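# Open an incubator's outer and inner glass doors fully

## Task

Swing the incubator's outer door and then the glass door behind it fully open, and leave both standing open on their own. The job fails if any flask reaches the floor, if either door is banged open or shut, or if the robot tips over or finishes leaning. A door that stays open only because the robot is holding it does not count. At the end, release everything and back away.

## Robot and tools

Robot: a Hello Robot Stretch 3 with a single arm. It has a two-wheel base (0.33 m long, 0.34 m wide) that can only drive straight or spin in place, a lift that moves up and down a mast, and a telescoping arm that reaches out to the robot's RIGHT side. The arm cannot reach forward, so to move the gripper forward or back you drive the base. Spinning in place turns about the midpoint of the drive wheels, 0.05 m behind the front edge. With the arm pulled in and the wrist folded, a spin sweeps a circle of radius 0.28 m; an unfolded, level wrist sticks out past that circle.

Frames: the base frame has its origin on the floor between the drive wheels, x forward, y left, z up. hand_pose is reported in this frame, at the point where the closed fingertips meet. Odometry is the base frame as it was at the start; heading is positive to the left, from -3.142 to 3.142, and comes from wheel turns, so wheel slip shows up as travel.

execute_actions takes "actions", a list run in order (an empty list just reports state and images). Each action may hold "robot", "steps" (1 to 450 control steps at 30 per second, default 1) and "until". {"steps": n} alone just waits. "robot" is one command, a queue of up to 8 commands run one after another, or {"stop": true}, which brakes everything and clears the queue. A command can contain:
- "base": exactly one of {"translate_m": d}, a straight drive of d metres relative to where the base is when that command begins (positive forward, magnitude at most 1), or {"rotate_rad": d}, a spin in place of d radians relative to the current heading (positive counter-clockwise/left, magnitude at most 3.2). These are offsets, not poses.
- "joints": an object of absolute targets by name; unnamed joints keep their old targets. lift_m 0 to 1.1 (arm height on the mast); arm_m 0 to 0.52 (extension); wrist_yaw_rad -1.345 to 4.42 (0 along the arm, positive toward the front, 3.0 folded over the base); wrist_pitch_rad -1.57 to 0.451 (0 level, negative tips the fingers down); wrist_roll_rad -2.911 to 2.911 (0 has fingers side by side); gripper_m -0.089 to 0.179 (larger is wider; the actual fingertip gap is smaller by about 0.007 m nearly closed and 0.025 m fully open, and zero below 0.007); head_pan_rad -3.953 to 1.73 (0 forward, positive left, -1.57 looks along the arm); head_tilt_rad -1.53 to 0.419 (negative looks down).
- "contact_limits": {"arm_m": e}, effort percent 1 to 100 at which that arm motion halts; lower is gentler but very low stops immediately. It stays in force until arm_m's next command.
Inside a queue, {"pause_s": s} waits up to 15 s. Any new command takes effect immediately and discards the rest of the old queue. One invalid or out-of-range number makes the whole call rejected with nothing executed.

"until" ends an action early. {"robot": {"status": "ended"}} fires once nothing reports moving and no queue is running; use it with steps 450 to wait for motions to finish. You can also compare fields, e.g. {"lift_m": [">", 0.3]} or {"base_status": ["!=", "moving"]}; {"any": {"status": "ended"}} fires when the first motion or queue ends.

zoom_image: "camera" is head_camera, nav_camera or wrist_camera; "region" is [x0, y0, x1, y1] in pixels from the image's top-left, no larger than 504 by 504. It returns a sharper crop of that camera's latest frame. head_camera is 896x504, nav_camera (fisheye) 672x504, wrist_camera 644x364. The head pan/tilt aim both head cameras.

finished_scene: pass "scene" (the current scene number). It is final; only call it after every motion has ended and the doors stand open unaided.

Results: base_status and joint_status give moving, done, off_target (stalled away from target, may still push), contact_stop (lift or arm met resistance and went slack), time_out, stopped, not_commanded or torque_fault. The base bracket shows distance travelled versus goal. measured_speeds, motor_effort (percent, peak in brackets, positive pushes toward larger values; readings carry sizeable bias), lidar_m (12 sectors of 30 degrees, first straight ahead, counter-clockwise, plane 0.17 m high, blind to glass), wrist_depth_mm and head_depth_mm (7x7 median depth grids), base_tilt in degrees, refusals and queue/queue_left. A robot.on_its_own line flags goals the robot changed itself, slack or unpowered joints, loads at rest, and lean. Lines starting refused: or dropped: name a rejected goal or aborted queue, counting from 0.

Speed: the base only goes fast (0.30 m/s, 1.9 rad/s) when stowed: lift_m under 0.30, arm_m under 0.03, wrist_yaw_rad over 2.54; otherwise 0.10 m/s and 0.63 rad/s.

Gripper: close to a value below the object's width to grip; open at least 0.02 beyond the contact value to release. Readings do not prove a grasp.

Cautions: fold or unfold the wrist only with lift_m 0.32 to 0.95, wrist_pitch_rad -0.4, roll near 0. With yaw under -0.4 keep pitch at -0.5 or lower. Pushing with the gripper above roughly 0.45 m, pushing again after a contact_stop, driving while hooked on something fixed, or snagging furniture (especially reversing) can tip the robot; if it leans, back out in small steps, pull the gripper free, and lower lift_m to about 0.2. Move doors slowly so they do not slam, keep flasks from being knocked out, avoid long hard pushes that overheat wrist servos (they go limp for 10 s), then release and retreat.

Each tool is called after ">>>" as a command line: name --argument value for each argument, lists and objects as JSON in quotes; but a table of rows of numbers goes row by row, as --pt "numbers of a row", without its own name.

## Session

>>> execute_actions --actions '[]'

Scene clock: 0.00 s.
robot.base_odometry: x=+0.000 y=+0.000 heading=+0.000 (m, m, rad; robot's odometry frame)
robot.turned_by_wheels: +0.000 (rad since the last result)
robot.turned_by_imu: +0.000 (rad since the last result)
robot.base_tilt: forward=+2.1 right=+0.7 (deg)
robot.lidar_m: 1.10 1.09 1.26 2.12 2.92 3.13 2.06 2.65 2.18 1.46 1.65 1.30
robot.head_depth_mm: 1231 1234 1236 1242 1243 1248 1249 / 1193 1196 1207 1205 1208 1212 1215 / 1151 1155 1159 1167 1169 1165 1170 / 1108 1115 1114 1119 1118 1130 1131 / 1073 1074 1076 1080 1084 1086 1087 / 1032 1041 1043 1044 1044 1045 1049 / 999 1005 1009 1012 1013 1013 1017
robot.base_status: not_commanded
robot.joint_positions: lift_m=+0.554 arm_m=+0.002 wrist_yaw_rad=+3.071 wrist_pitch_rad=-0.413 wrist_roll_rad=-0.015 gripper_m=+0.037 head_pan_rad=-0.017 head_tilt_rad=-0.009
robot.joint_goals: lift_m=+0.554 arm_m=+0.002 wrist_yaw_rad=+3.071 wrist_pitch_rad=-0.413 wrist_roll_rad=-0.015 gripper_m=+0.037 head_pan_rad=-0.017 head_tilt_rad=-0.009
robot.joint_status: lift_m=not_commanded arm_m=not_commanded wrist_yaw_rad=not_commanded wrist_pitch_rad=not_commanded wrist_roll_rad=not_commanded gripper_m=not_commanded head_pan_rad=not_commanded head_tilt_rad=not_commanded
robot.measured_speeds: translate_m=+0.000 rotate_rad=+0.000 lift_m=+0.000 arm_m=+0.000 wrist_yaw_rad=+0.000 wrist_pitch_rad=+0.000 wrist_roll_rad=+0.000 head_pan_rad=+0.000 head_tilt_rad=+0.000
robot: refusals=0 queue=idle queue_left=0
robot.motor_effort: left_wheel=+0 right_wheel=+0 lift_m=+21 arm_m=+0 wrist_yaw_rad=+1 wrist_pitch_rad=+6 wrist_roll_rad=+1 gripper_m=+0 head_pan_rad=+0 head_tilt_rad=+1 (%)
robot.hand_pose: x=-0.0054 y=+0.0779 z=+0.5674 quat_wxyz=(+0.169, +0.691, +0.122, +0.692) (m; robot's base frame)
robot.wrist_depth_mm: - - - - - - - / - - - - - - - / - - - - - - - / - - - - - - - / - - - - - - - / 867 859 870 858 - 856 857 / 741 741 713 742 731 716 731
pictures: head_camera (sideways: a quarter turn clockwise sets it upright), nav_camera (sideways: a quarter turn counterclockwise sets it upright), wrist_camera
Images, in order (width x height): head_camera 896x504, nav_camera 672x504, wrist_camera 644x364.

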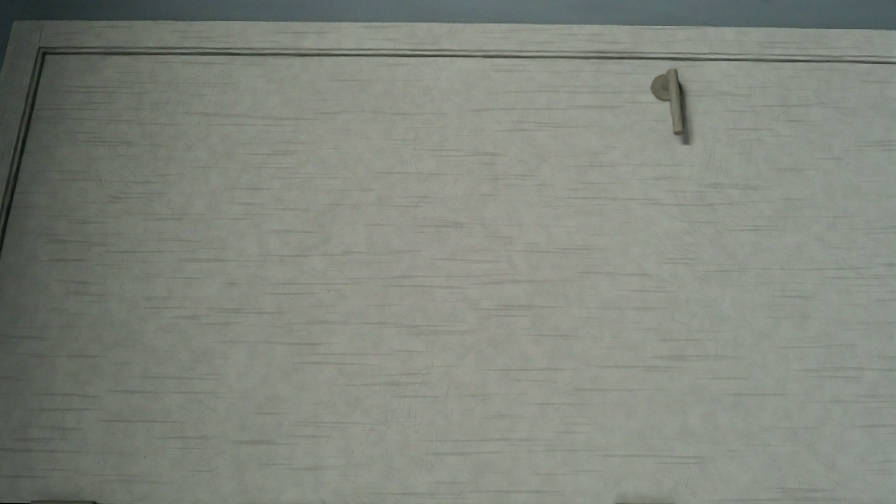

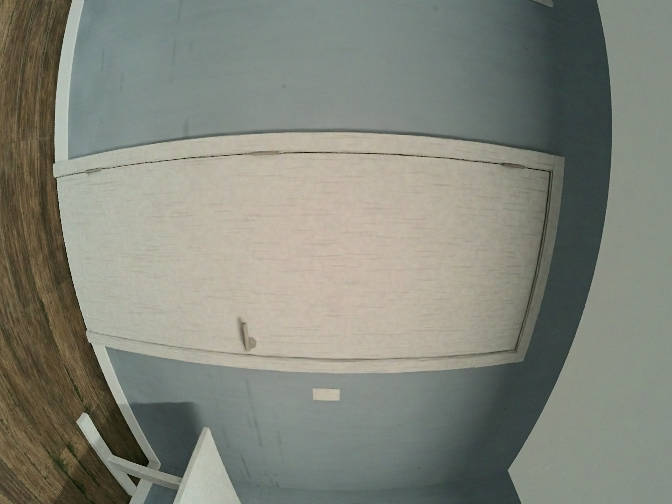

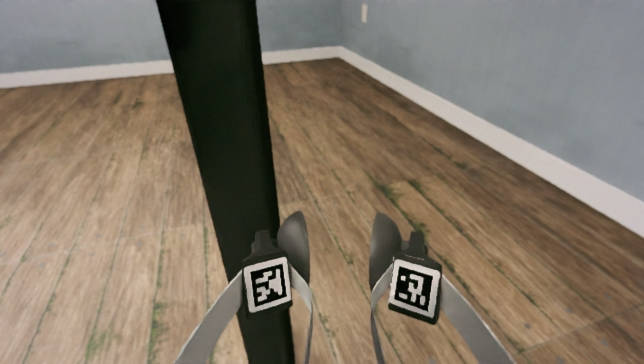

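>>> execute_actions --actions '[{"robot":{"joints":{"head_pan_rad":-2.2,"head_tilt_rad":-0.3}},"steps":200,"until":{"robot":{"status":"ended"}}}]'

>>> execute_actions --actions '[{"robot":{"joints":{"head_pan_rad":1.7,"head_tilt_rad":-0.3}},"steps":200,"until":{"robot":{"status":"ended"}}}]'

Scene clock: 1.97 s.
robot.base_odometry: x=+0.000 y=+0.000 heading=+0.000 (m, m, rad; robot's odometry frame)
robot.turned_by_wheels: +0.000 (rad since the last result)
robot.turned_by_imu: +0.000 (rad since the last result)
robot.base_tilt: forward=+2.1 right=+0.7 (deg)
robot.lidar_m: 1.10 1.08 1.26 2.11 2.92 3.13 2.06 2.65 2.18 1.46 1.65 1.30
robot.head_depth_mm: 2437 2576 2661 2782 2823 2041 1593 / 2607 2770 2887 3015 2845 2037 1588 / 2785 2940 3126 3272 2839 2032 1581 / 2757 2884 3101 3305 2826 2027 1584 / 2437 2542 2682 2847 2811 2033 1584 / 2192 2302 2398 2519 2544 2026 1572 / 1977 2066 2152 2258 2346 2000 1574
robot.base_status: not_commanded
robot.joint_positions: lift_m=+0.554 arm_m=+0.002 wrist_yaw_rad=+3.071 wrist_pitch_rad=-0.413 wrist_roll_rad=-0.015 gripper_m=+0.037 head_pan_rad=-2.193 head_tilt_rad=-0.296
robot.joint_goals: lift_m=+0.554 arm_m=+0.002 wrist_yaw_rad=+3.071 wrist_pitch_rad=-0.413 wrist_roll_rad=-0.015 gripper_m=+0.037 head_pan_rad=-2.200 head_tilt_rad=-0.300
robot.joint_status: lift_m=not_commanded arm_m=not_commanded wrist_yaw_rad=not_commanded wrist_pitch_rad=not_commanded wrist_roll_rad=not_commanded gripper_m=not_commanded head_pan_rad=done head_tilt_rad=done
robot.measured_speeds: translate_m=+0.000 rotate_rad=+0.000 lift_m=+0.000 arm_m=+0.000 wrist_yaw_rad=+0.000 wrist_pitch_rad=+0.000 wrist_roll_rad=+0.000 head_pan_rad=+0.000 head_tilt_rad=+0.000
robot: refusals=0 queue=done queue_left=0
robot.motor_effort: left_wheel=+0(1) right_wheel=+0(0) lift_m=+21(20) arm_m=+0(0) wrist_yaw_rad=+0(0) wrist_pitch_rad=+6(6) wrist_roll_rad=+0(0) gripper_m=+0(0) head_pan_rad=-2(32) head_tilt_rad=-2(16) (%)
robot.hand_pose: x=-0.0054 y=+0.0779 z=+0.5674 quat_wxyz=(+0.169, +0.691, +0.122, +0.692) (m; robot's base frame)
robot.wrist_depth_mm: - - - - - - - / - - - - - - - / - - - - - - - / - - - - - - - / - - - - - - - / 879 872 847 845 - 849 833 / 758 748 720 735 731 731 727
pictures: head_camera (sideways: a quarter turn clockwise sets it upright), nav_camera (sideways: a quarter turn counterclockwise sets it upright), wrist_camera
Images, in order (width x height): head_camera 896x504, nav_camera 672x504, wrist_camera 644x364.

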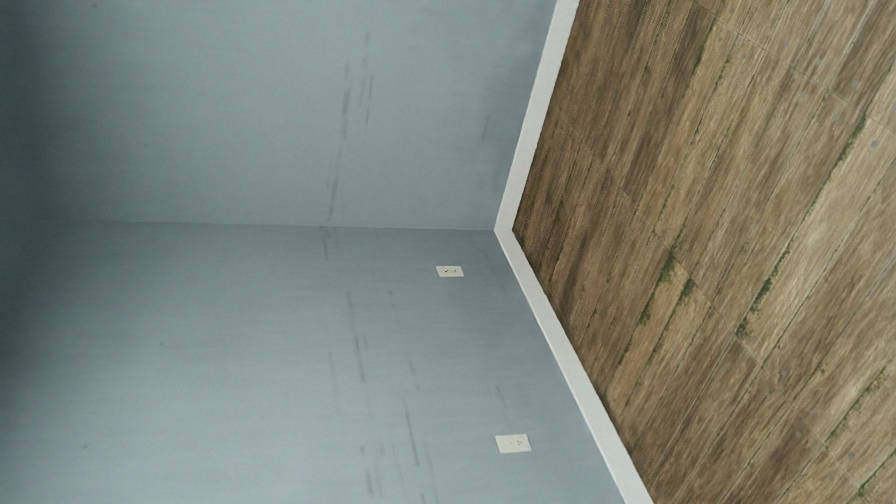

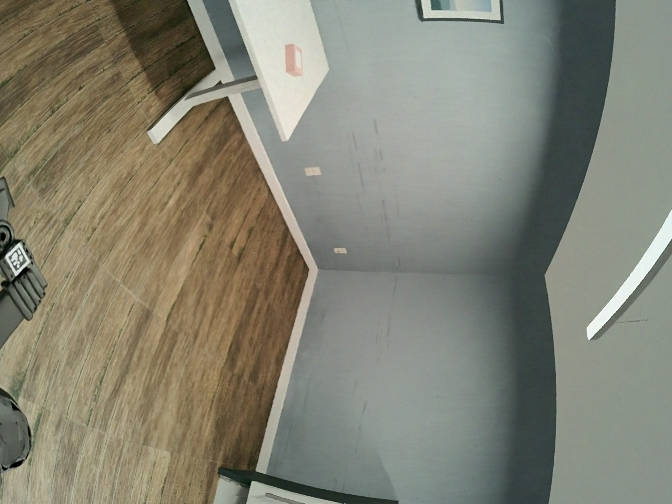

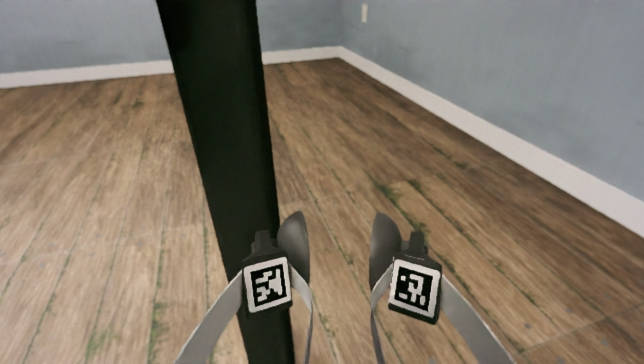

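Scene clock: 4.43 s.
robot.base_odometry: x=+0.000 y=+0.000 heading=+0.000 (m, m, rad; robot's odometry frame)
robot.turned_by_wheels: +0.000 (rad since the last result)
robot.turned_by_imu: +0.000 (rad since the last result)
robot.base_tilt: forward=+2.1 right=+0.7 (deg)
robot.lidar_m: 1.09 1.09 1.27 2.10 2.91 3.14 2.06 2.65 2.18 1.46 1.64 1.29
robot.head_depth_mm: 2158 2224 2256 2280 2316 2041 1582 / 2716 2821 2848 2936 2694 2045 1583 / 2694 2846 3053 3266 2859 2041 1591 / 2672 2820 2962 3185 2819 2039 1585 / 2630 2746 2942 3145 2823 2032 1583 / 2585 2715 2886 3069 2819 2009 1578 / 2534 2655 2805 2954 2817 2093 1625
robot.base_status: not_commanded
robot.joint_positions: lift_m=+0.554 arm_m=+0.002 wrist_yaw_rad=+3.071 wrist_pitch_rad=-0.413 wrist_roll_rad=-0.015 gripper_m=+0.037 head_pan_rad=+1.693 head_tilt_rad=-0.296
robot.joint_goals: lift_m=+0.554 arm_m=+0.002 wrist_yaw_rad=+3.071 wrist_pitch_rad=-0.413 wrist_roll_rad=-0.015 gripper_m=+0.037 head_pan_rad=+1.700 head_tilt_rad=-0.300
robot.joint_status: lift_m=not_commanded arm_m=not_commanded wrist_yaw_rad=not_commanded wrist_pitch_rad=not_commanded wrist_roll_rad=not_commanded gripper_m=not_commanded head_pan_rad=done head_tilt_rad=done
robot.measured_speeds: translate_m=+0.000 rotate_rad=+0.000 lift_m=+0.000 arm_m=+0.000 wrist_yaw_rad=+0.000 wrist_pitch_rad=+0.000 wrist_roll_rad=+0.000 head_pan_rad=+0.000 head_tilt_rad=+0.000
robot: refusals=0 queue=done queue_left=0
robot.motor_effort: left_wheel=+0(1) right_wheel=+0(1) lift_m=+21(21) arm_m=+1(0) wrist_yaw_rad=+0(0) wrist_pitch_rad=+6(6) wrist_roll_rad=+0(1) gripper_m=+0(0) head_pan_rad=+3(34) head_tilt_rad=-3(2) (%)
robot.hand_pose: x=-0.0054 y=+0.0779 z=+0.5674 quat_wxyz=(+0.169, +0.691, +0.122, +0.692) (m; robot's base frame)
robot.wrist_depth_mm: - - - - - - - / - - - - - - - / - - - - - - - / - - - - - - - / - - - - - - - / 893 861 869 849 - 854 843 / 744 747 721 727 736 735 726
pictures: head_camera (sideways: a quarter turn clockwise sets it upright), nav_camera (sideways: a quarter turn counterclockwise sets it upright), wrist_camera
Images, in order (width x height): head_camera 896x504, nav_camera 672x504, wrist_camera 644x364.

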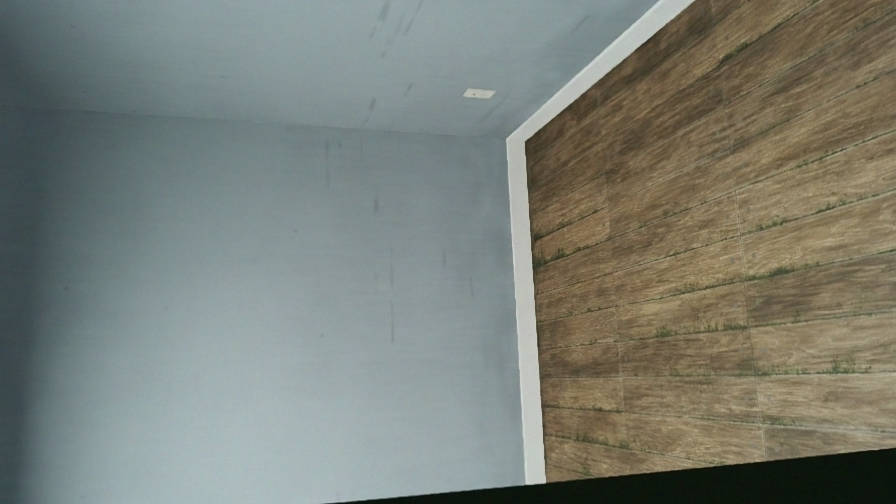

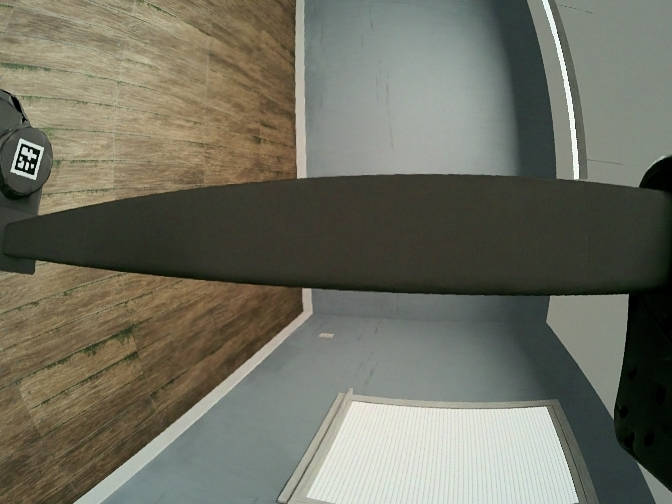

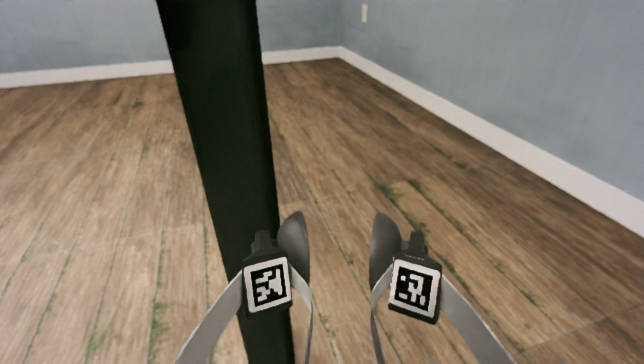

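>>> execute_actions --actions '[{"robot":{"joints":{"head_pan_rad":-3.4,"head_tilt_rad":-0.3}},"steps":200,"until":{"robot":{"status":"ended"}}}]'

Scene clock: 7.77 s.
robot.base_odometry: x=+0.000 y=+0.000 heading=+0.000 (m, m, rad; robot's odometry frame)
robot.turned_by_wheels: +0.000 (rad since the last result)
robot.turned_by_imu: +0.000 (rad since the last result)
robot.base_tilt: forward=+2.1 right=+0.7 (deg)
robot.lidar_m: 1.10 1.09 1.27 2.11 2.92 3.14 2.06 2.65 2.18 1.46 1.64 1.30
robot.head_depth_mm: 3383 3543 3675 3782 2812 2038 1592 / 3214 3412 3665 3890 2852 2041 1586 / 2951 3148 3381 3610 2835 2038 1583 / 2791 2939 3136 3331 2834 2039 1577 / 2671 2781 2900 2313 2519 2032 1572 / 2488 2633 2067 2154 2395 2028 1573 / 2393 2496 1941 2042 2167 2015 1559
robot.base_status: not_commanded
robot.joint_positions: lift_m=+0.554 arm_m=+0.002 wrist_yaw_rad=+3.071 wrist_pitch_rad=-0.413 wrist_roll_rad=-0.015 gripper_m=+0.037 head_pan_rad=-3.393 head_tilt_rad=-0.296
robot.joint_goals: lift_m=+0.554 arm_m=+0.002 wrist_yaw_rad=+3.071 wrist_pitch_rad=-0.413 wrist_roll_rad=-0.015 gripper_m=+0.037 head_pan_rad=-3.400 head_tilt_rad=-0.300
robot.joint_status: lift_m=not_commanded arm_m=not_commanded wrist_yaw_rad=not_commanded wrist_pitch_rad=not_commanded wrist_roll_rad=not_commanded gripper_m=not_commanded head_pan_rad=done head_tilt_rad=done
robot.measured_speeds: translate_m=+0.000 rotate_rad=+0.000 lift_m=+0.000 arm_m=+0.000 wrist_yaw_rad=+0.000 wrist_pitch_rad=+0.000 wrist_roll_rad=+0.000 head_pan_rad=+0.000 head_tilt_rad=+0.000
robot: refusals=0 queue=done queue_left=0
robot.motor_effort: left_wheel=-1(0) right_wheel=+0(0) lift_m=+20(21) arm_m=+0(0) wrist_yaw_rad=+0(2) wrist_pitch_rad=+6(6) wrist_roll_rad=+0(0) gripper_m=+1(0) head_pan_rad=-3(32) head_tilt_rad=-2(2) (%)
robot.hand_pose: x=-0.0054 y=+0.0779 z=+0.5674 quat_wxyz=(+0.169, +0.691, +0.122, +0.692) (m; robot's base frame)
robot.wrist_depth_mm: - - - - - - - / - - - - - - - / - - - - - - - / - - - - - - - / - - - - - - - / 870 879 871 855 - 850 856 / 747 747 725 745 729 733 717
pictures: head_camera (sideways: a quarter turn clockwise sets it upright), nav_camera (sideways: a quarter turn counterclockwise sets it upright), wrist_camera
Images, in order (width x height): head_camera 896x504, nav_camera 672x504, wrist_camera 644x364.

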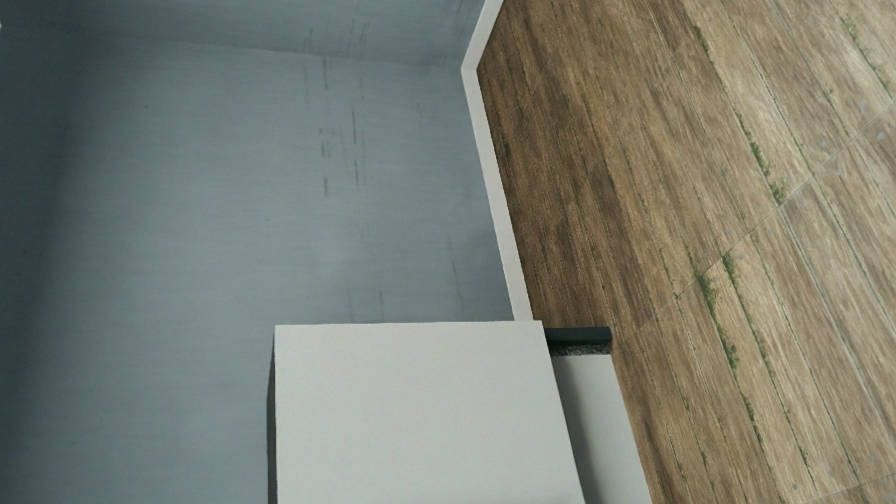

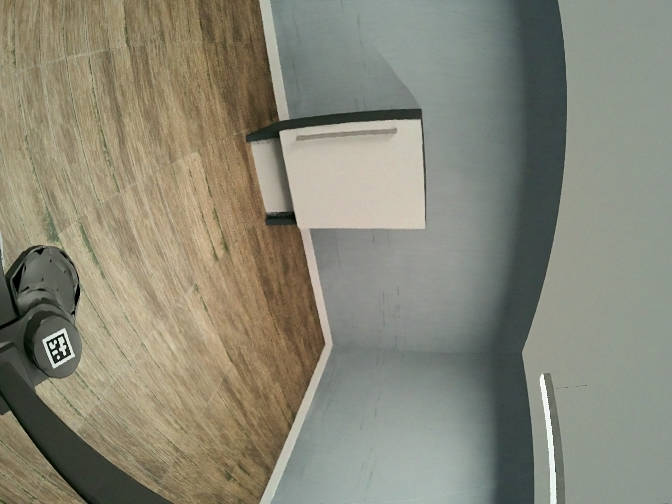

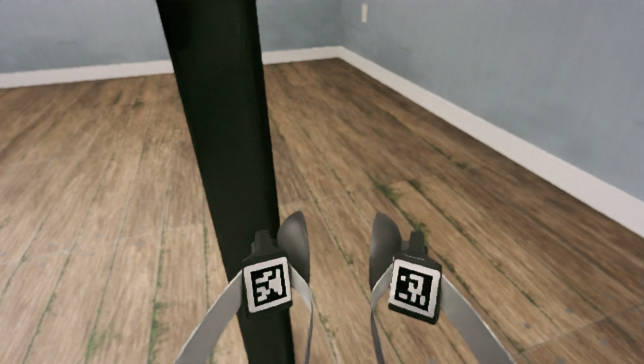

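>>> execute_actions --actions '[{"robot":[{"joints":{"lift_m":0.28}},{"base":{"rotate_rad":2.6},"joints":{"head_pan_rad":0,"head_tilt_rad":-0.35}}],"steps":400,"until":{"robot":{"status":"ended"}}}]'

Scene clock: 14.17 s.
robot.base_odometry: x=+0.000 y=+0.000 heading=+2.600 (m, m, rad; robot's odometry frame)
robot.turned_by_wheels: +2.600 (rad since the last result)
robot.turned_by_imu: +2.558 (rad since the last result)
robot.base_tilt: forward=+2.1 right=+0.7 (deg)
robot.lidar_m: 3.19 2.06 2.65 2.22 1.85 1.84 1.32 1.10 1.08 1.24 2.01 2.92
robot.head_depth_mm: 2785 2877 3032 3178 2598 1930 1515 / 2987 3118 3309 3482 2608 1911 1506 / 3180 3384 3513 3753 2622 1907 1517 / 3413 3678 3918 - 2572 1924 1512 / 3308 3484 3692 3746 2568 1917 1514 / 2973 3160 3331 3424 2565 1892 1510 / 2737 2866 3048 3151 2557 1883 1497
robot.base_status: done (rotate_rad +2.5999 of +2.6000)
robot.joint_positions: lift_m=+0.280 arm_m=+0.002 wrist_yaw_rad=+3.071 wrist_pitch_rad=-0.414 wrist_roll_rad=-0.015 gripper_m=+0.037 head_pan_rad=-0.007 head_tilt_rad=-0.346
robot.joint_goals: lift_m=+0.280 arm_m=+0.002 wrist_yaw_rad=+3.071 wrist_pitch_rad=-0.414 wrist_roll_rad=-0.015 gripper_m=+0.037 head_pan_rad=+0.000 head_tilt_rad=-0.350
robot.joint_status: lift_m=done arm_m=not_commanded wrist_yaw_rad=not_commanded wrist_pitch_rad=not_commanded wrist_roll_rad=not_commanded gripper_m=not_commanded head_pan_rad=done head_tilt_rad=done
robot.measured_speeds: translate_m=+0.000 rotate_rad=+0.000 lift_m=+0.000 arm_m=+0.000 wrist_yaw_rad=+0.000 wrist_pitch_rad=+0.000 wrist_roll_rad=+0.000 head_pan_rad=+0.000 head_tilt_rad=+0.000
robot: refusals=0 queue=done queue_left=0
robot.motor_effort: left_wheel=-1(7) right_wheel=+2(15) lift_m=+17(21) arm_m=+0(0) wrist_yaw_rad=+0(1) wrist_pitch_rad=+7(7) wrist_roll_rad=+0(0) gripper_m=+0(0) head_pan_rad=+3(31) head_tilt_rad=-2(9) (%)
robot.hand_pose: x=-0.0054 y=+0.0778 z=+0.2938 quat_wxyz=(+0.169, +0.691, +0.122, +0.692) (m; robot's base frame)
robot.wrist_depth_mm: - - - - - - - / - - - - - - - / - - - - - 986 973 / 793 780 - 783 756 758 756 / 628 628 612 615 642 607 610 / 528 523 539 534 - 508 507 / 449 - - - 437 440 440
pictures: head_camera (sideways: a quarter turn clockwise sets it upright), nav_camera (sideways: a quarter turn counterclockwise sets it upright), wrist_camera
Images, in order (width x height): head_camera 896x504, nav_camera 672x504, wrist_camera 644x364.

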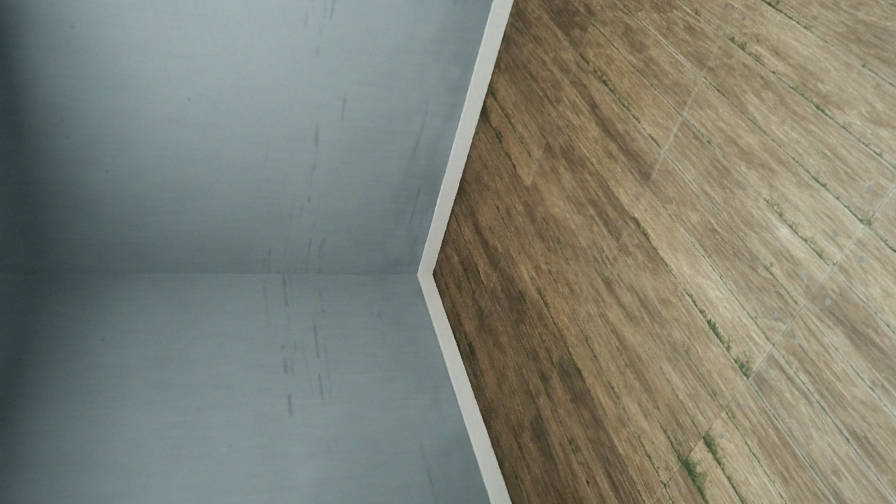

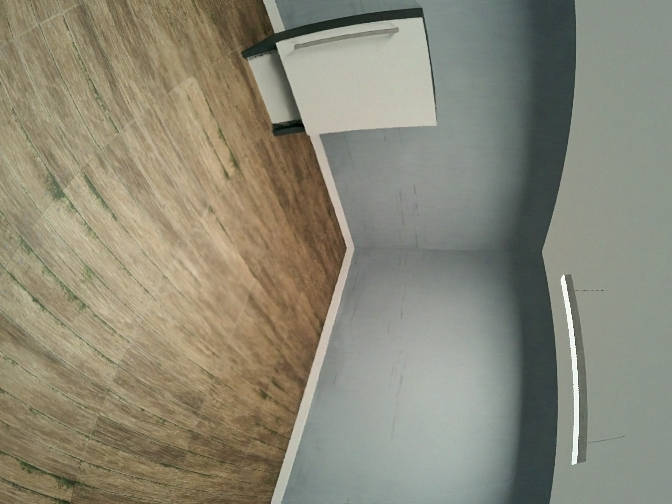

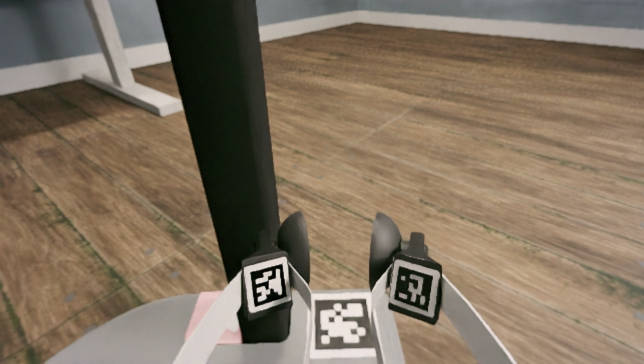

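>>> execute_actions --actions '[{"robot":[{"base":{"rotate_rad":0.59}},{"base":{"translate_m":0.6}}],"steps":400,"until":{"robot":{"status":"ended"}}}]'

Scene clock: 20.60 s.
robot.base_odometry: x=-0.599 y=-0.029 heading=-3.093 (m, m, rad; robot's odometry frame)
robot.turned_by_wheels: +0.590 (rad since the last result)
robot.turned_by_imu: +0.582 (rad since the last result)
robot.base_tilt: forward=+2.1 right=+0.7 (deg)
robot.lidar_m: 1.47 2.07 2.31 2.00 2.00 1.96 1.66 1.70 1.96 2.76 2.76 2.40
robot.head_depth_mm: 2042 2207 2362 2528 2598 1928 1517 / 1987 2126 1505 1633 1796 1915 1510 / 1943 2036 1454 1580 1685 1906 1517 / 1871 1978 1417 1515 1626 1859 1507 / 1830 1937 1371 1465 1569 1798 1513 / 1792 1877 1354 1501 2072 1773 1514 / 1747 1851 1972 2071 2231 1885 1506
robot.base_status: done (translate_m +0.6000 of +0.6000)
robot.joint_positions: lift_m=+0.280 arm_m=+0.002 wrist_yaw_rad=+3.071 wrist_pitch_rad=-0.414 wrist_roll_rad=-0.015 gripper_m=+0.037 head_pan_rad=-0.007 head_tilt_rad=-0.347
robot.joint_goals: lift_m=+0.280 arm_m=+0.002 wrist_yaw_rad=+3.071 wrist_pitch_rad=-0.414 wrist_roll_rad=-0.015 gripper_m=+0.037 head_pan_rad=+0.000 head_tilt_rad=-0.350
robot.joint_status: lift_m=done arm_m=not_commanded wrist_yaw_rad=not_commanded wrist_pitch_rad=not_commanded wrist_roll_rad=not_commanded gripper_m=not_commanded head_pan_rad=done head_tilt_rad=done
robot.measured_speeds: translate_m=+0.000 rotate_rad=+0.000 lift_m=+0.000 arm_m=+0.000 wrist_yaw_rad=+0.000 wrist_pitch_rad=+0.000 wrist_roll_rad=+0.000 head_pan_rad=+0.000 head_tilt_rad=+0.000
robot: refusals=0 queue=done queue_left=0
robot.motor_effort: left_wheel=-2(7) right_wheel=+3(11) lift_m=+17(17) arm_m=+0(0) wrist_yaw_rad=+0(1) wrist_pitch_rad=+7(7) wrist_roll_rad=+0(0) gripper_m=-1(0) head_pan_rad=+3(3) head_tilt_rad=-2(2) (%)
robot.hand_pose: x=-0.0054 y=+0.0778 z=+0.2938 quat_wxyz=(+0.169, +0.691, +0.122, +0.692) (m; robot's base frame)
robot.wrist_depth_mm: - - - - - - - / - - - - - - - / - - - - 985 985 996 / 791 774 - 765 763 752 757 / 633 627 609 614 639 609 609 / 526 519 531 530 - 512 507 / 450 - - - 440 438 442
pictures: head_camera (sideways: a quarter turn clockwise sets it upright), nav_camera (sideways: a quarter turn counterclockwise sets it upright), wrist_camera
Images, in order (width x height): head_camera 896x504, nav_camera 672x504, wrist_camera 644x364.

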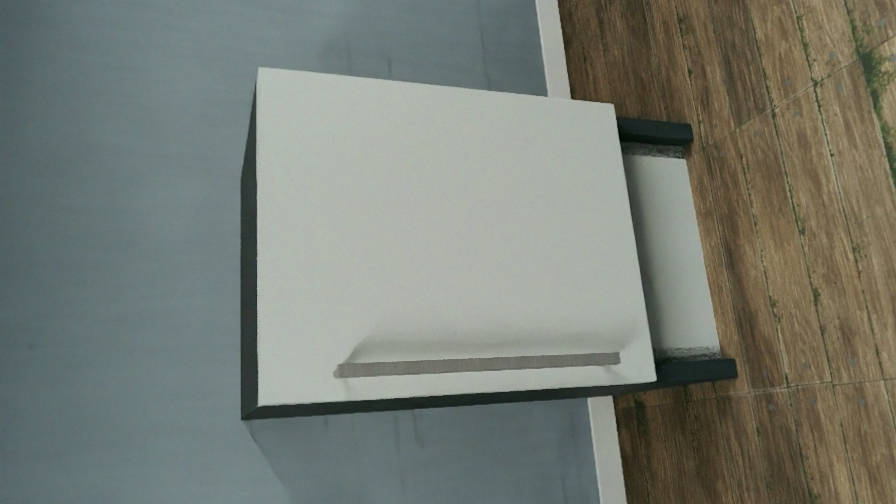

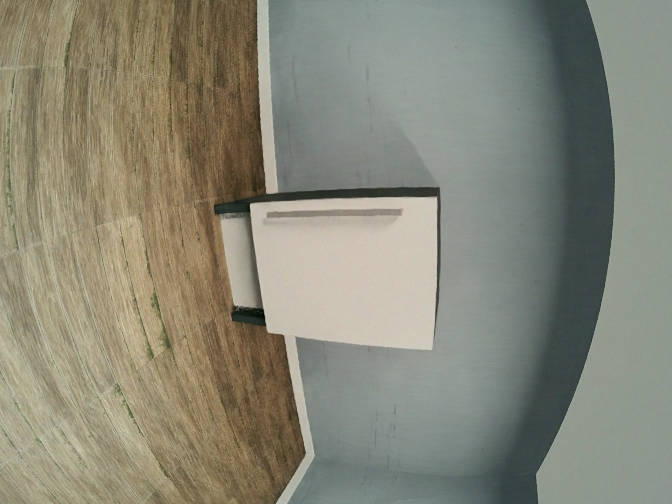

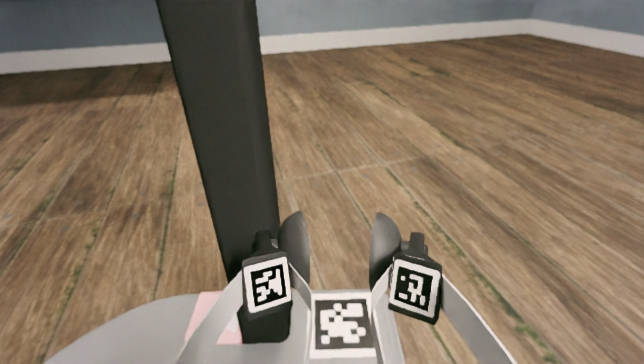

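>>> execute_actions --actions '[{"robot":[{"base":{"rotate_rad":0.285}},{"base":{"translate_m":0.51}},{"base":{"rotate_rad":1.595},"joints":{"head_pan_rad":-1.57,"head_tilt_rad":-0.6}},{"base":{"translate_m":-0.14},"joints":{"lift_m":0.5,"wrist_pitch_rad":-0.4,"wrist_roll_rad":0}},{"joints":{"wrist_yaw_rad":0,"gripper_m":0.12}},{"joints":{"wrist_pitch_rad":0,"lift_m":0.42,"arm_m":0.25}}],"steps":450,"until":{"robot":{"status":"ended"}}},{"steps":400,"until":{"robot":{"status":"ended"}}}]'

Scene clock: 37.93 s.
robot.base_odometry: x=-1.130 y=-0.065 heading=-1.214 (m, m, rad; robot's odometry frame)
robot.turned_by_wheels: +1.880 (rad since the last result)
robot.turned_by_imu: +1.848 (rad since the last result)
robot.base_tilt: forward=+2.1 right=+0.7 (deg)
robot.lidar_m: 2.12 1.79 2.26 2.19 2.31 2.71 2.63 2.13 1.02 0.95 1.63 2.18
robot.head_depth_mm: 1171 799 890 1000 1149 1460 1285 / 1141 803 895 1012 1156 1474 1275 / 1107 807 882 999 1166 1471 - / 1315 1439 1595 1781 1229 1467 1257 / 1338 1467 1645 1866 1832 1491 1266 / 1343 1481 1672 1870 1825 1487 1263 / 1340 1493 1669 1893 1819 1486 1266
robot.base_status: done (translate_m -0.1400 of -0.1400)
robot.joint_positions: lift_m=+0.420 arm_m=+0.250 wrist_yaw_rad=+0.001 wrist_pitch_rad=-0.026 wrist_roll_rad=-0.004 gripper_m=+0.120 head_pan_rad=-1.563 head_tilt_rad=-0.593
robot.joint_goals: lift_m=+0.420 arm_m=+0.250 wrist_yaw_rad=+0.000 wrist_pitch_rad=+0.000 wrist_roll_rad=+0.000 gripper_m=+0.120 head_pan_rad=-1.570 head_tilt_rad=-0.600
robot.joint_status: lift_m=done arm_m=done wrist_yaw_rad=done wrist_pitch_rad=done wrist_roll_rad=done gripper_m=done head_pan_rad=done head_tilt_rad=done
robot.measured_speeds: translate_m=+0.000 rotate_rad=+0.000 lift_m=+0.000 arm_m=+0.000 wrist_yaw_rad=+0.000 wrist_pitch_rad=+0.000 wrist_roll_rad=+0.000 head_pan_rad=+0.000 head_tilt_rad=+0.000
robot: refusals=0 queue=done queue_left=0
robot.motor_effort: left_wheel=-1(7) right_wheel=+1(15) lift_m=+16(24) arm_m=+3(2) wrist_yaw_rad=-1(5) wrist_pitch_rad=+13(13) wrist_roll_rad=+2(1) gripper_m=+0(81) head_pan_rad=-3(32) head_tilt_rad=-3(16) (%)
robot.hand_pose: x=-0.0213 y=-0.6502 z=+0.5281 quat_wxyz=(+0.709, +0.010, -0.705, -0.009) (m; robot's base frame)
robot.wrist_depth_mm: - - - 978 355 354 343 / - - - - 369 362 354 / - - - - 378 375 366 / - - - - 392 386 373 / - - - - 410 394 388 / - - - - 418 - 399 / 929 927 923 843 432 423 407
pictures: head_camera (sideways: a quarter turn clockwise sets it upright), nav_camera (sideways: a quarter turn counterclockwise sets it upright), wrist_camera
Images, in order (width x height): head_camera 896x504, nav_camera 672x504, wrist_camera 644x364.

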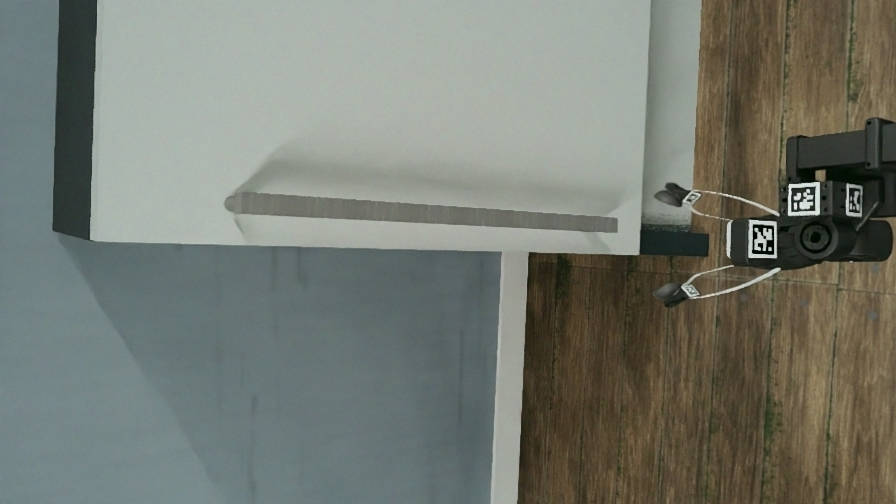

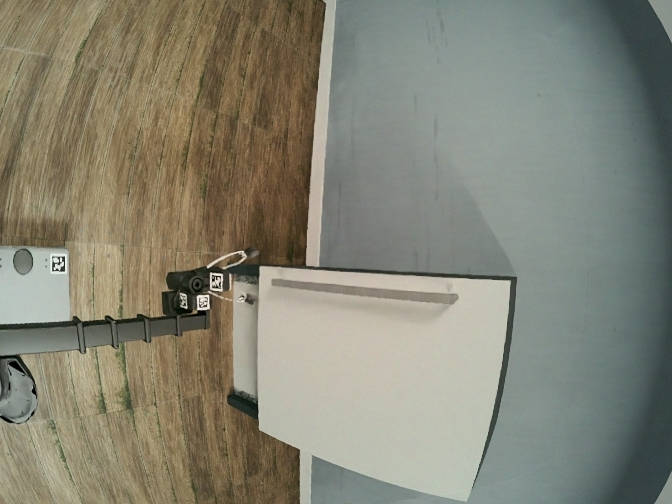

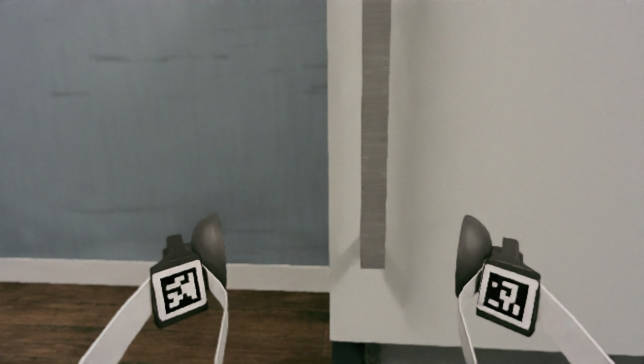

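>>> execute_actions --actions '[{"robot":[{"base":{"translate_m":-0.03},"joints":{"arm_m":0.42}},{"joints":{"gripper_m":-0.05}},{"pause_s":0.5}],"steps":450,"until":{"robot":{"status":"ended"}}}]'

Scene clock: 43.30 s.
robot.base_odometry: x=-1.141 y=-0.036 heading=-1.214 (m, m, rad; robot's odometry frame)
robot.turned_by_wheels: +0.000 (rad since the last result)
robot.turned_by_imu: -0.001 (rad since the last result)
robot.base_tilt: forward=+2.1 right=+0.7 (deg)
robot.lidar_m: 2.16 1.82 2.26 2.20 2.32 2.68 2.61 2.13 1.02 0.95 1.62 2.22
robot.head_depth_mm: 1168 796 889 1001 1148 1460 1274 / 1138 800 896 1006 1157 1472 1276 / 1100 805 897 1013 1163 - 1272 / 1281 810 892 1018 1145 1419 1275 / 1331 1475 1642 1867 1838 1501 1268 / 1342 1477 1657 1877 1825 1494 1264 / 1351 1491 1656 1894 1818 1490 1257
robot.base_status: done (translate_m -0.0300 of -0.0300)
robot.joint_positions: lift_m=+0.420 arm_m=+0.420 wrist_yaw_rad=-0.009 wrist_pitch_rad=-0.026 wrist_roll_rad=-0.004 gripper_m=-0.049 head_pan_rad=-1.563 head_tilt_rad=-0.593
robot.joint_goals: lift_m=+0.420 arm_m=+0.420 wrist_yaw_rad=+0.000 wrist_pitch_rad=+0.000 wrist_roll_rad=+0.000 gripper_m=-0.050 head_pan_rad=-1.570 head_tilt_rad=-0.600
robot.joint_status: lift_m=done arm_m=done wrist_yaw_rad=done wrist_pitch_rad=done wrist_roll_rad=done gripper_m=done head_pan_rad=done head_tilt_rad=done
robot.measured_speeds: translate_m=+0.000 rotate_rad=+0.000 lift_m=+0.000 arm_m=+0.000 wrist_yaw_rad=+0.000 wrist_pitch_rad=+0.000 wrist_roll_rad=+0.000 head_pan_rad=+0.000 head_tilt_rad=+0.000
robot: refusals=0 queue=done queue_left=0
robot.motor_effort: left_wheel=-4(5) right_wheel=+10(9) lift_m=+17(16) arm_m=+2(2) wrist_yaw_rad=+7(8) wrist_pitch_rad=+13(13) wrist_roll_rad=+2(2) gripper_m=-31(100) head_pan_rad=-3(3) head_tilt_rad=-3(3) (%)
robot.hand_pose: x=-0.0237 y=-0.8203 z=+0.5282 quat_wxyz=(+0.709, +0.006, -0.705, -0.013) (m; robot's base frame)
robot.wrist_depth_mm: 905 877 848 143 204 200 196 / 953 910 873 147 210 205 201 / 954 927 907 152 216 212 207 / 987 959 942 156 221 218 213 / - 994 961 161 228 225 219 / - - - 165 - 231 226 / 942 933 926 172 245 237 233
pictures: head_camera (sideways: a quarter turn clockwise sets it upright), nav_camera (sideways: a quarter turn counterclockwise sets it upright), wrist_camera
Images, in order (width x height): head_camera 896x504, nav_camera 672x504, wrist_camera 644x364.

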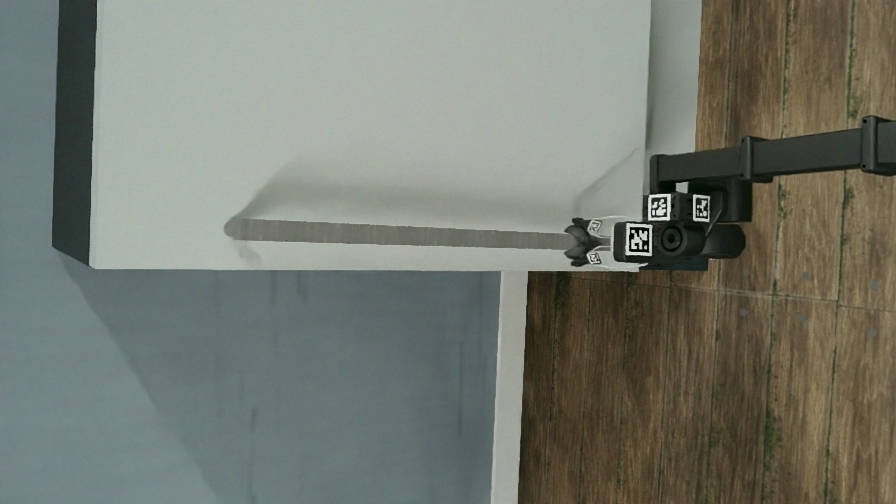

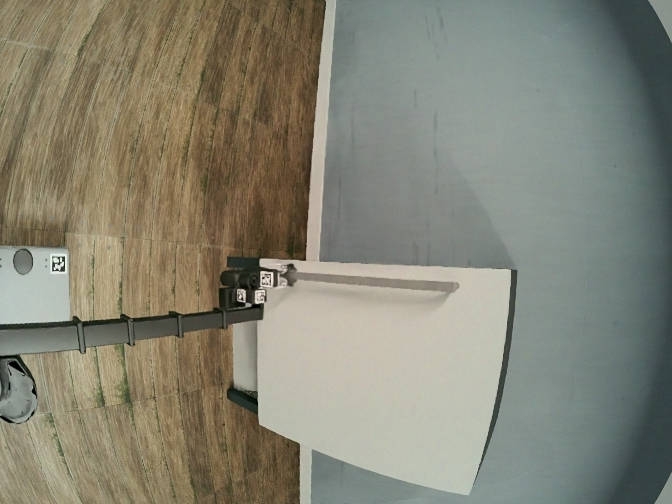

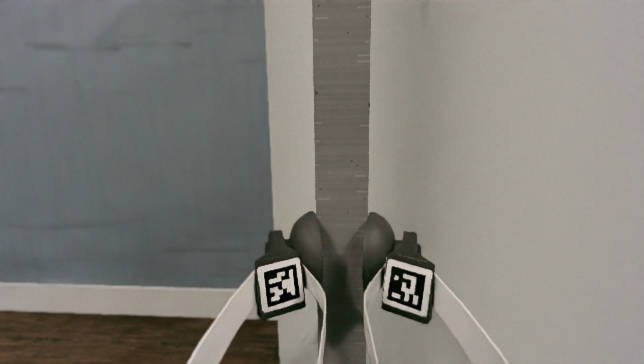

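>>> execute_actions --actions '[{"robot":[{"joints":{"arm_m":0.35},"contact_limits":{"arm_m":24}},{"base":{"translate_m":-0.03},"joints":{"arm_m":0.27,"gripper_m":-0.03},"contact_limits":{"arm_m":24}},{"base":{"translate_m":-0.04},"joints":{"arm_m":0.19},"contact_limits":{"arm_m":24}},{"base":{"translate_m":-0.04},"joints":{"arm_m":0.11},"contact_limits":{"arm_m":24}},{"base":{"translate_m":-0.05},"joints":{"arm_m":0.04},"contact_limits":{"arm_m":24}}],"steps":450,"until":{"robot":{"status":"ended"}}}]'

Scene clock: 52.27 s.
robot.base_odometry: x=-1.197 y=+0.113 heading=-1.214 (m, m, rad; robot's odometry frame)
robot.turned_by_wheels: +0.000 (rad since the last result)
robot.turned_by_imu: -0.001 (rad since the last result)
robot.base_tilt: forward=+2.1 right=+0.7 (deg)
robot.lidar_m: 2.32 1.97 2.26 2.22 2.32 2.52 2.45 2.12 1.02 0.96 1.62 2.28
robot.head_depth_mm: 1177 794 882 993 1137 1433 1275 / 1139 798 888 998 1149 1460 1276 / 1108 798 893 1009 1153 1468 1271 / 1077 804 896 1011 1165 1462 1266 / 1055 809 887 998 1144 1453 1262 / 1304 838 1597 1836 1825 1491 1259 / 1350 1487 1651 1879 1820 1487 1261
robot.base_status: done (translate_m -0.0500 of -0.0500)
robot.joint_positions: lift_m=+0.420 arm_m=+0.040 wrist_yaw_rad=-0.001 wrist_pitch_rad=-0.025 wrist_roll_rad=-0.004 gripper_m=-0.029 head_pan_rad=-1.563 head_tilt_rad=-0.593
robot.joint_goals: lift_m=+0.420 arm_m=+0.040 wrist_yaw_rad=+0.000 wrist_pitch_rad=+0.000 wrist_roll_rad=+0.000 gripper_m=-0.030 head_pan_rad=-1.570 head_tilt_rad=-0.600
robot.joint_status: lift_m=done arm_m=done wrist_yaw_rad=done wrist_pitch_rad=done wrist_roll_rad=done gripper_m=done head_pan_rad=done head_tilt_rad=done
robot.measured_speeds: translate_m=+0.000 rotate_rad=+0.000 lift_m=+0.000 arm_m=+0.000 wrist_yaw_rad=+0.000 wrist_pitch_rad=+0.000 wrist_roll_rad=+0.000 head_pan_rad=+0.000 head_tilt_rad=+0.000
robot: refusals=0 queue=done queue_left=0
robot.motor_effort: left_wheel=-1(5) right_wheel=+1(13) lift_m=+18(17) arm_m=-2(4) wrist_yaw_rad=+1(12) wrist_pitch_rad=+12(13) wrist_roll_rad=+2(2) gripper_m=-12(44) head_pan_rad=-3(3) head_tilt_rad=-3(4) (%)
robot.contact_limits: arm_m 24 (drawing in: default 15, maximum 24; extending or still: default 21, maximum 34)
robot.hand_pose: x=-0.0217 y=-0.4408 z=+0.5285 quat_wxyz=(+0.709, +0.009, -0.705, -0.009) (m; robot's base frame)
robot.wrist_depth_mm: - - 571 562 545 537 525 / - - 592 571 570 554 545 / - - 617 603 585 568 547 / - - - 613 594 584 573 / - - - 637 615 598 590 / - - - - 753 728 668 / 942 940 899 812 788 742 826
pictures: head_camera (sideways: a quarter turn clockwise sets it upright), nav_camera (sideways: a quarter turn counterclockwise sets it upright), wrist_camera
Images, in order (width x height): head_camera 896x504, nav_camera 672x504, wrist_camera 644x364.

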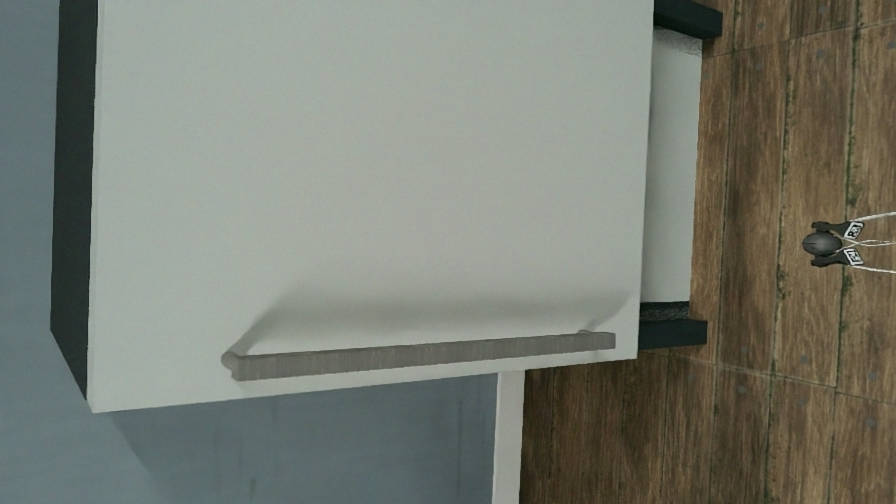

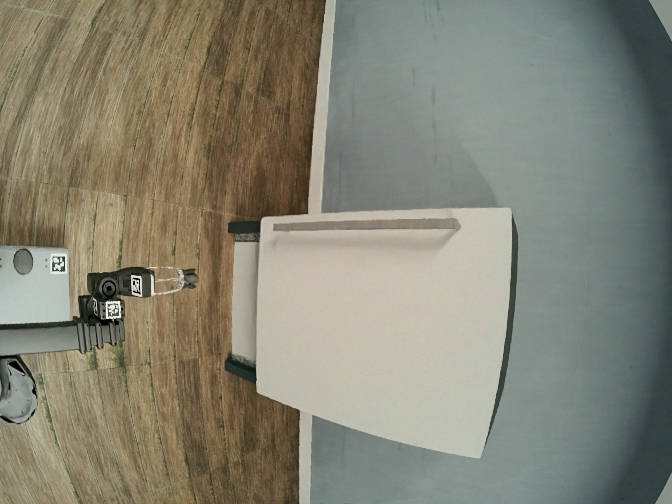

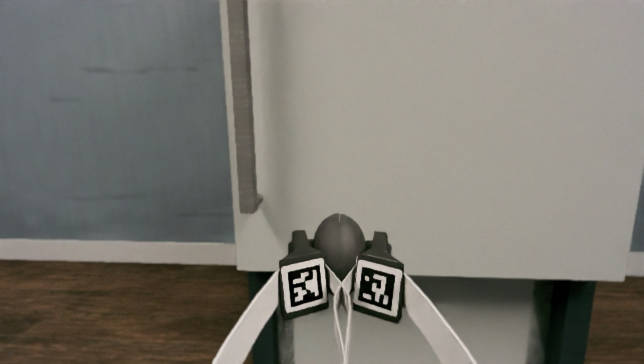

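>>> execute_actions --actions '[{"robot":[{"base":{"translate_m":0.155},"joints":{"arm_m":0.3,"gripper_m":0.12}},{"joints":{"arm_m":0.435}},{"joints":{"gripper_m":-0.06}},{"pause_s":0.5},{"joints":{"arm_m":0.36},"contact_limits":{"arm_m":24}}],"steps":450,"until":{"robot":{"status":"ended"}}}]'

Scene clock: 61.93 s.
robot.base_odometry: x=-1.142 y=-0.032 heading=-1.214 (m, m, rad; robot's odometry frame)
robot.turned_by_wheels: -0.001 (rad since the last result)
robot.turned_by_imu: -0.002 (rad since the last result)
robot.base_tilt: forward=+2.1 right=+0.7 (deg)
robot.lidar_m: 2.16 1.82 2.25 2.20 2.32 2.68 2.60 2.13 1.02 0.95 1.63 2.22
robot.head_depth_mm: 1153 748 837 952 1100 1461 1274 / 1121 743 828 944 1086 1468 1279 / 1086 741 822 936 1075 1206 1243 / 1275 743 803 891 1040 1457 1267 / 1337 1473 1643 1857 1822 1494 1263 / 1342 1487 1647 1868 1819 1490 1266 / 1345 1486 1661 1886 1818 1487 1255
robot.base_status: done (translate_m +0.1550 of +0.1550)
robot.joint_positions: lift_m=+0.420 arm_m=+0.360 wrist_yaw_rad=-0.021 wrist_pitch_rad=-0.025 wrist_roll_rad=-0.004 gripper_m=-0.048 head_pan_rad=-1.563 head_tilt_rad=-0.594
robot.joint_goals: lift_m=+0.420 arm_m=+0.360 wrist_yaw_rad=+0.000 wrist_pitch_rad=+0.000 wrist_roll_rad=+0.000 gripper_m=-0.050 head_pan_rad=-1.570 head_tilt_rad=-0.600
robot.joint_status: lift_m=done arm_m=done wrist_yaw_rad=done wrist_pitch_rad=done wrist_roll_rad=done gripper_m=done head_pan_rad=done head_tilt_rad=done
robot.measured_speeds: translate_m=+0.000 rotate_rad=+0.000 lift_m=+0.000 arm_m=+0.000 wrist_yaw_rad=+0.000 wrist_pitch_rad=+0.000 wrist_roll_rad=+0.000 head_pan_rad=+0.000 head_tilt_rad=+0.000
robot: refusals=0 queue=done queue_left=0
robot.on_its_own: gripper_m is held at -0.050, not at your -0.060, by its stall guard, which is still easing; right_wheel is at rest, and its effort (+29) is outside its rest range (-18 to +18); wrist_yaw_rad is at rest, and its effort (+20) is outside its rest range (-12 to +12)
robot.motor_effort: left_wheel=-9(8) right_wheel=+29(30) lift_m=+18(18) arm_m=-2(3) wrist_yaw_rad=+20(19) wrist_pitch_rad=+12(15) wrist_roll_rad=+2(3) gripper_m=-36(100) head_pan_rad=-3(3) head_tilt_rad=-3(3) (%)
robot.contact_limits: arm_m 24 (drawing in: default 15, maximum 24; extending or still: default 21, maximum 34)
robot.hand_pose: x=-0.0268 y=-0.7609 z=+0.5285 quat_wxyz=(+0.709, +0.002, -0.706, -0.016) (m; robot's base frame)
robot.wrist_depth_mm: 940 927 907 128 194 197 199 / 978 975 940 132 200 203 205 / - 982 971 136 206 209 212 / - - 990 139 212 216 219 / - - - 143 218 222 226 / - - - 147 150 230 233 / 962 932 904 160 233 237 242
pictures: head_camera (sideways: a quarter turn clockwise sets it upright), nav_camera (sideways: a quarter turn counterclockwise sets it upright), wrist_camera
Images, in order (width x height): head_camera 896x504, nav_camera 672x504, wrist_camera 644x364.

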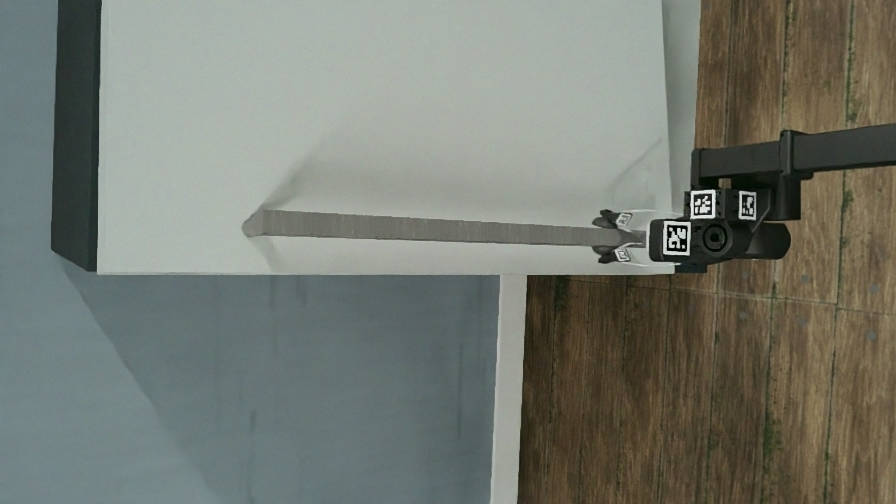

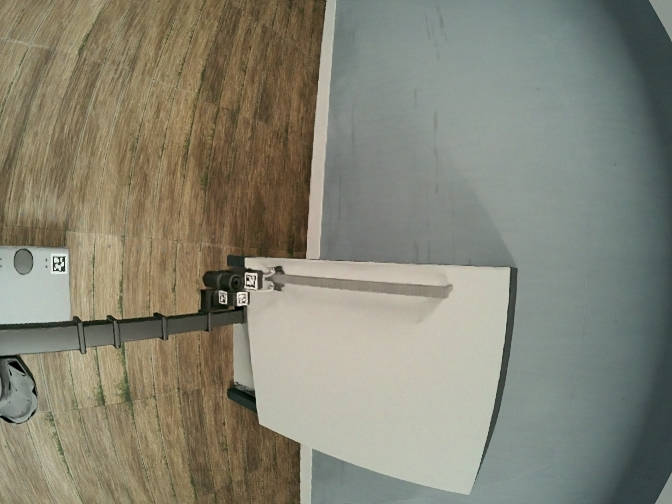

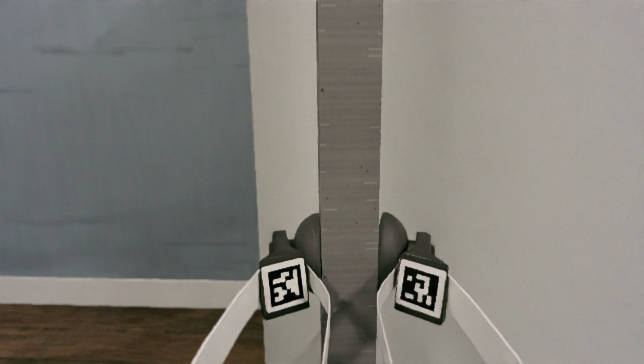

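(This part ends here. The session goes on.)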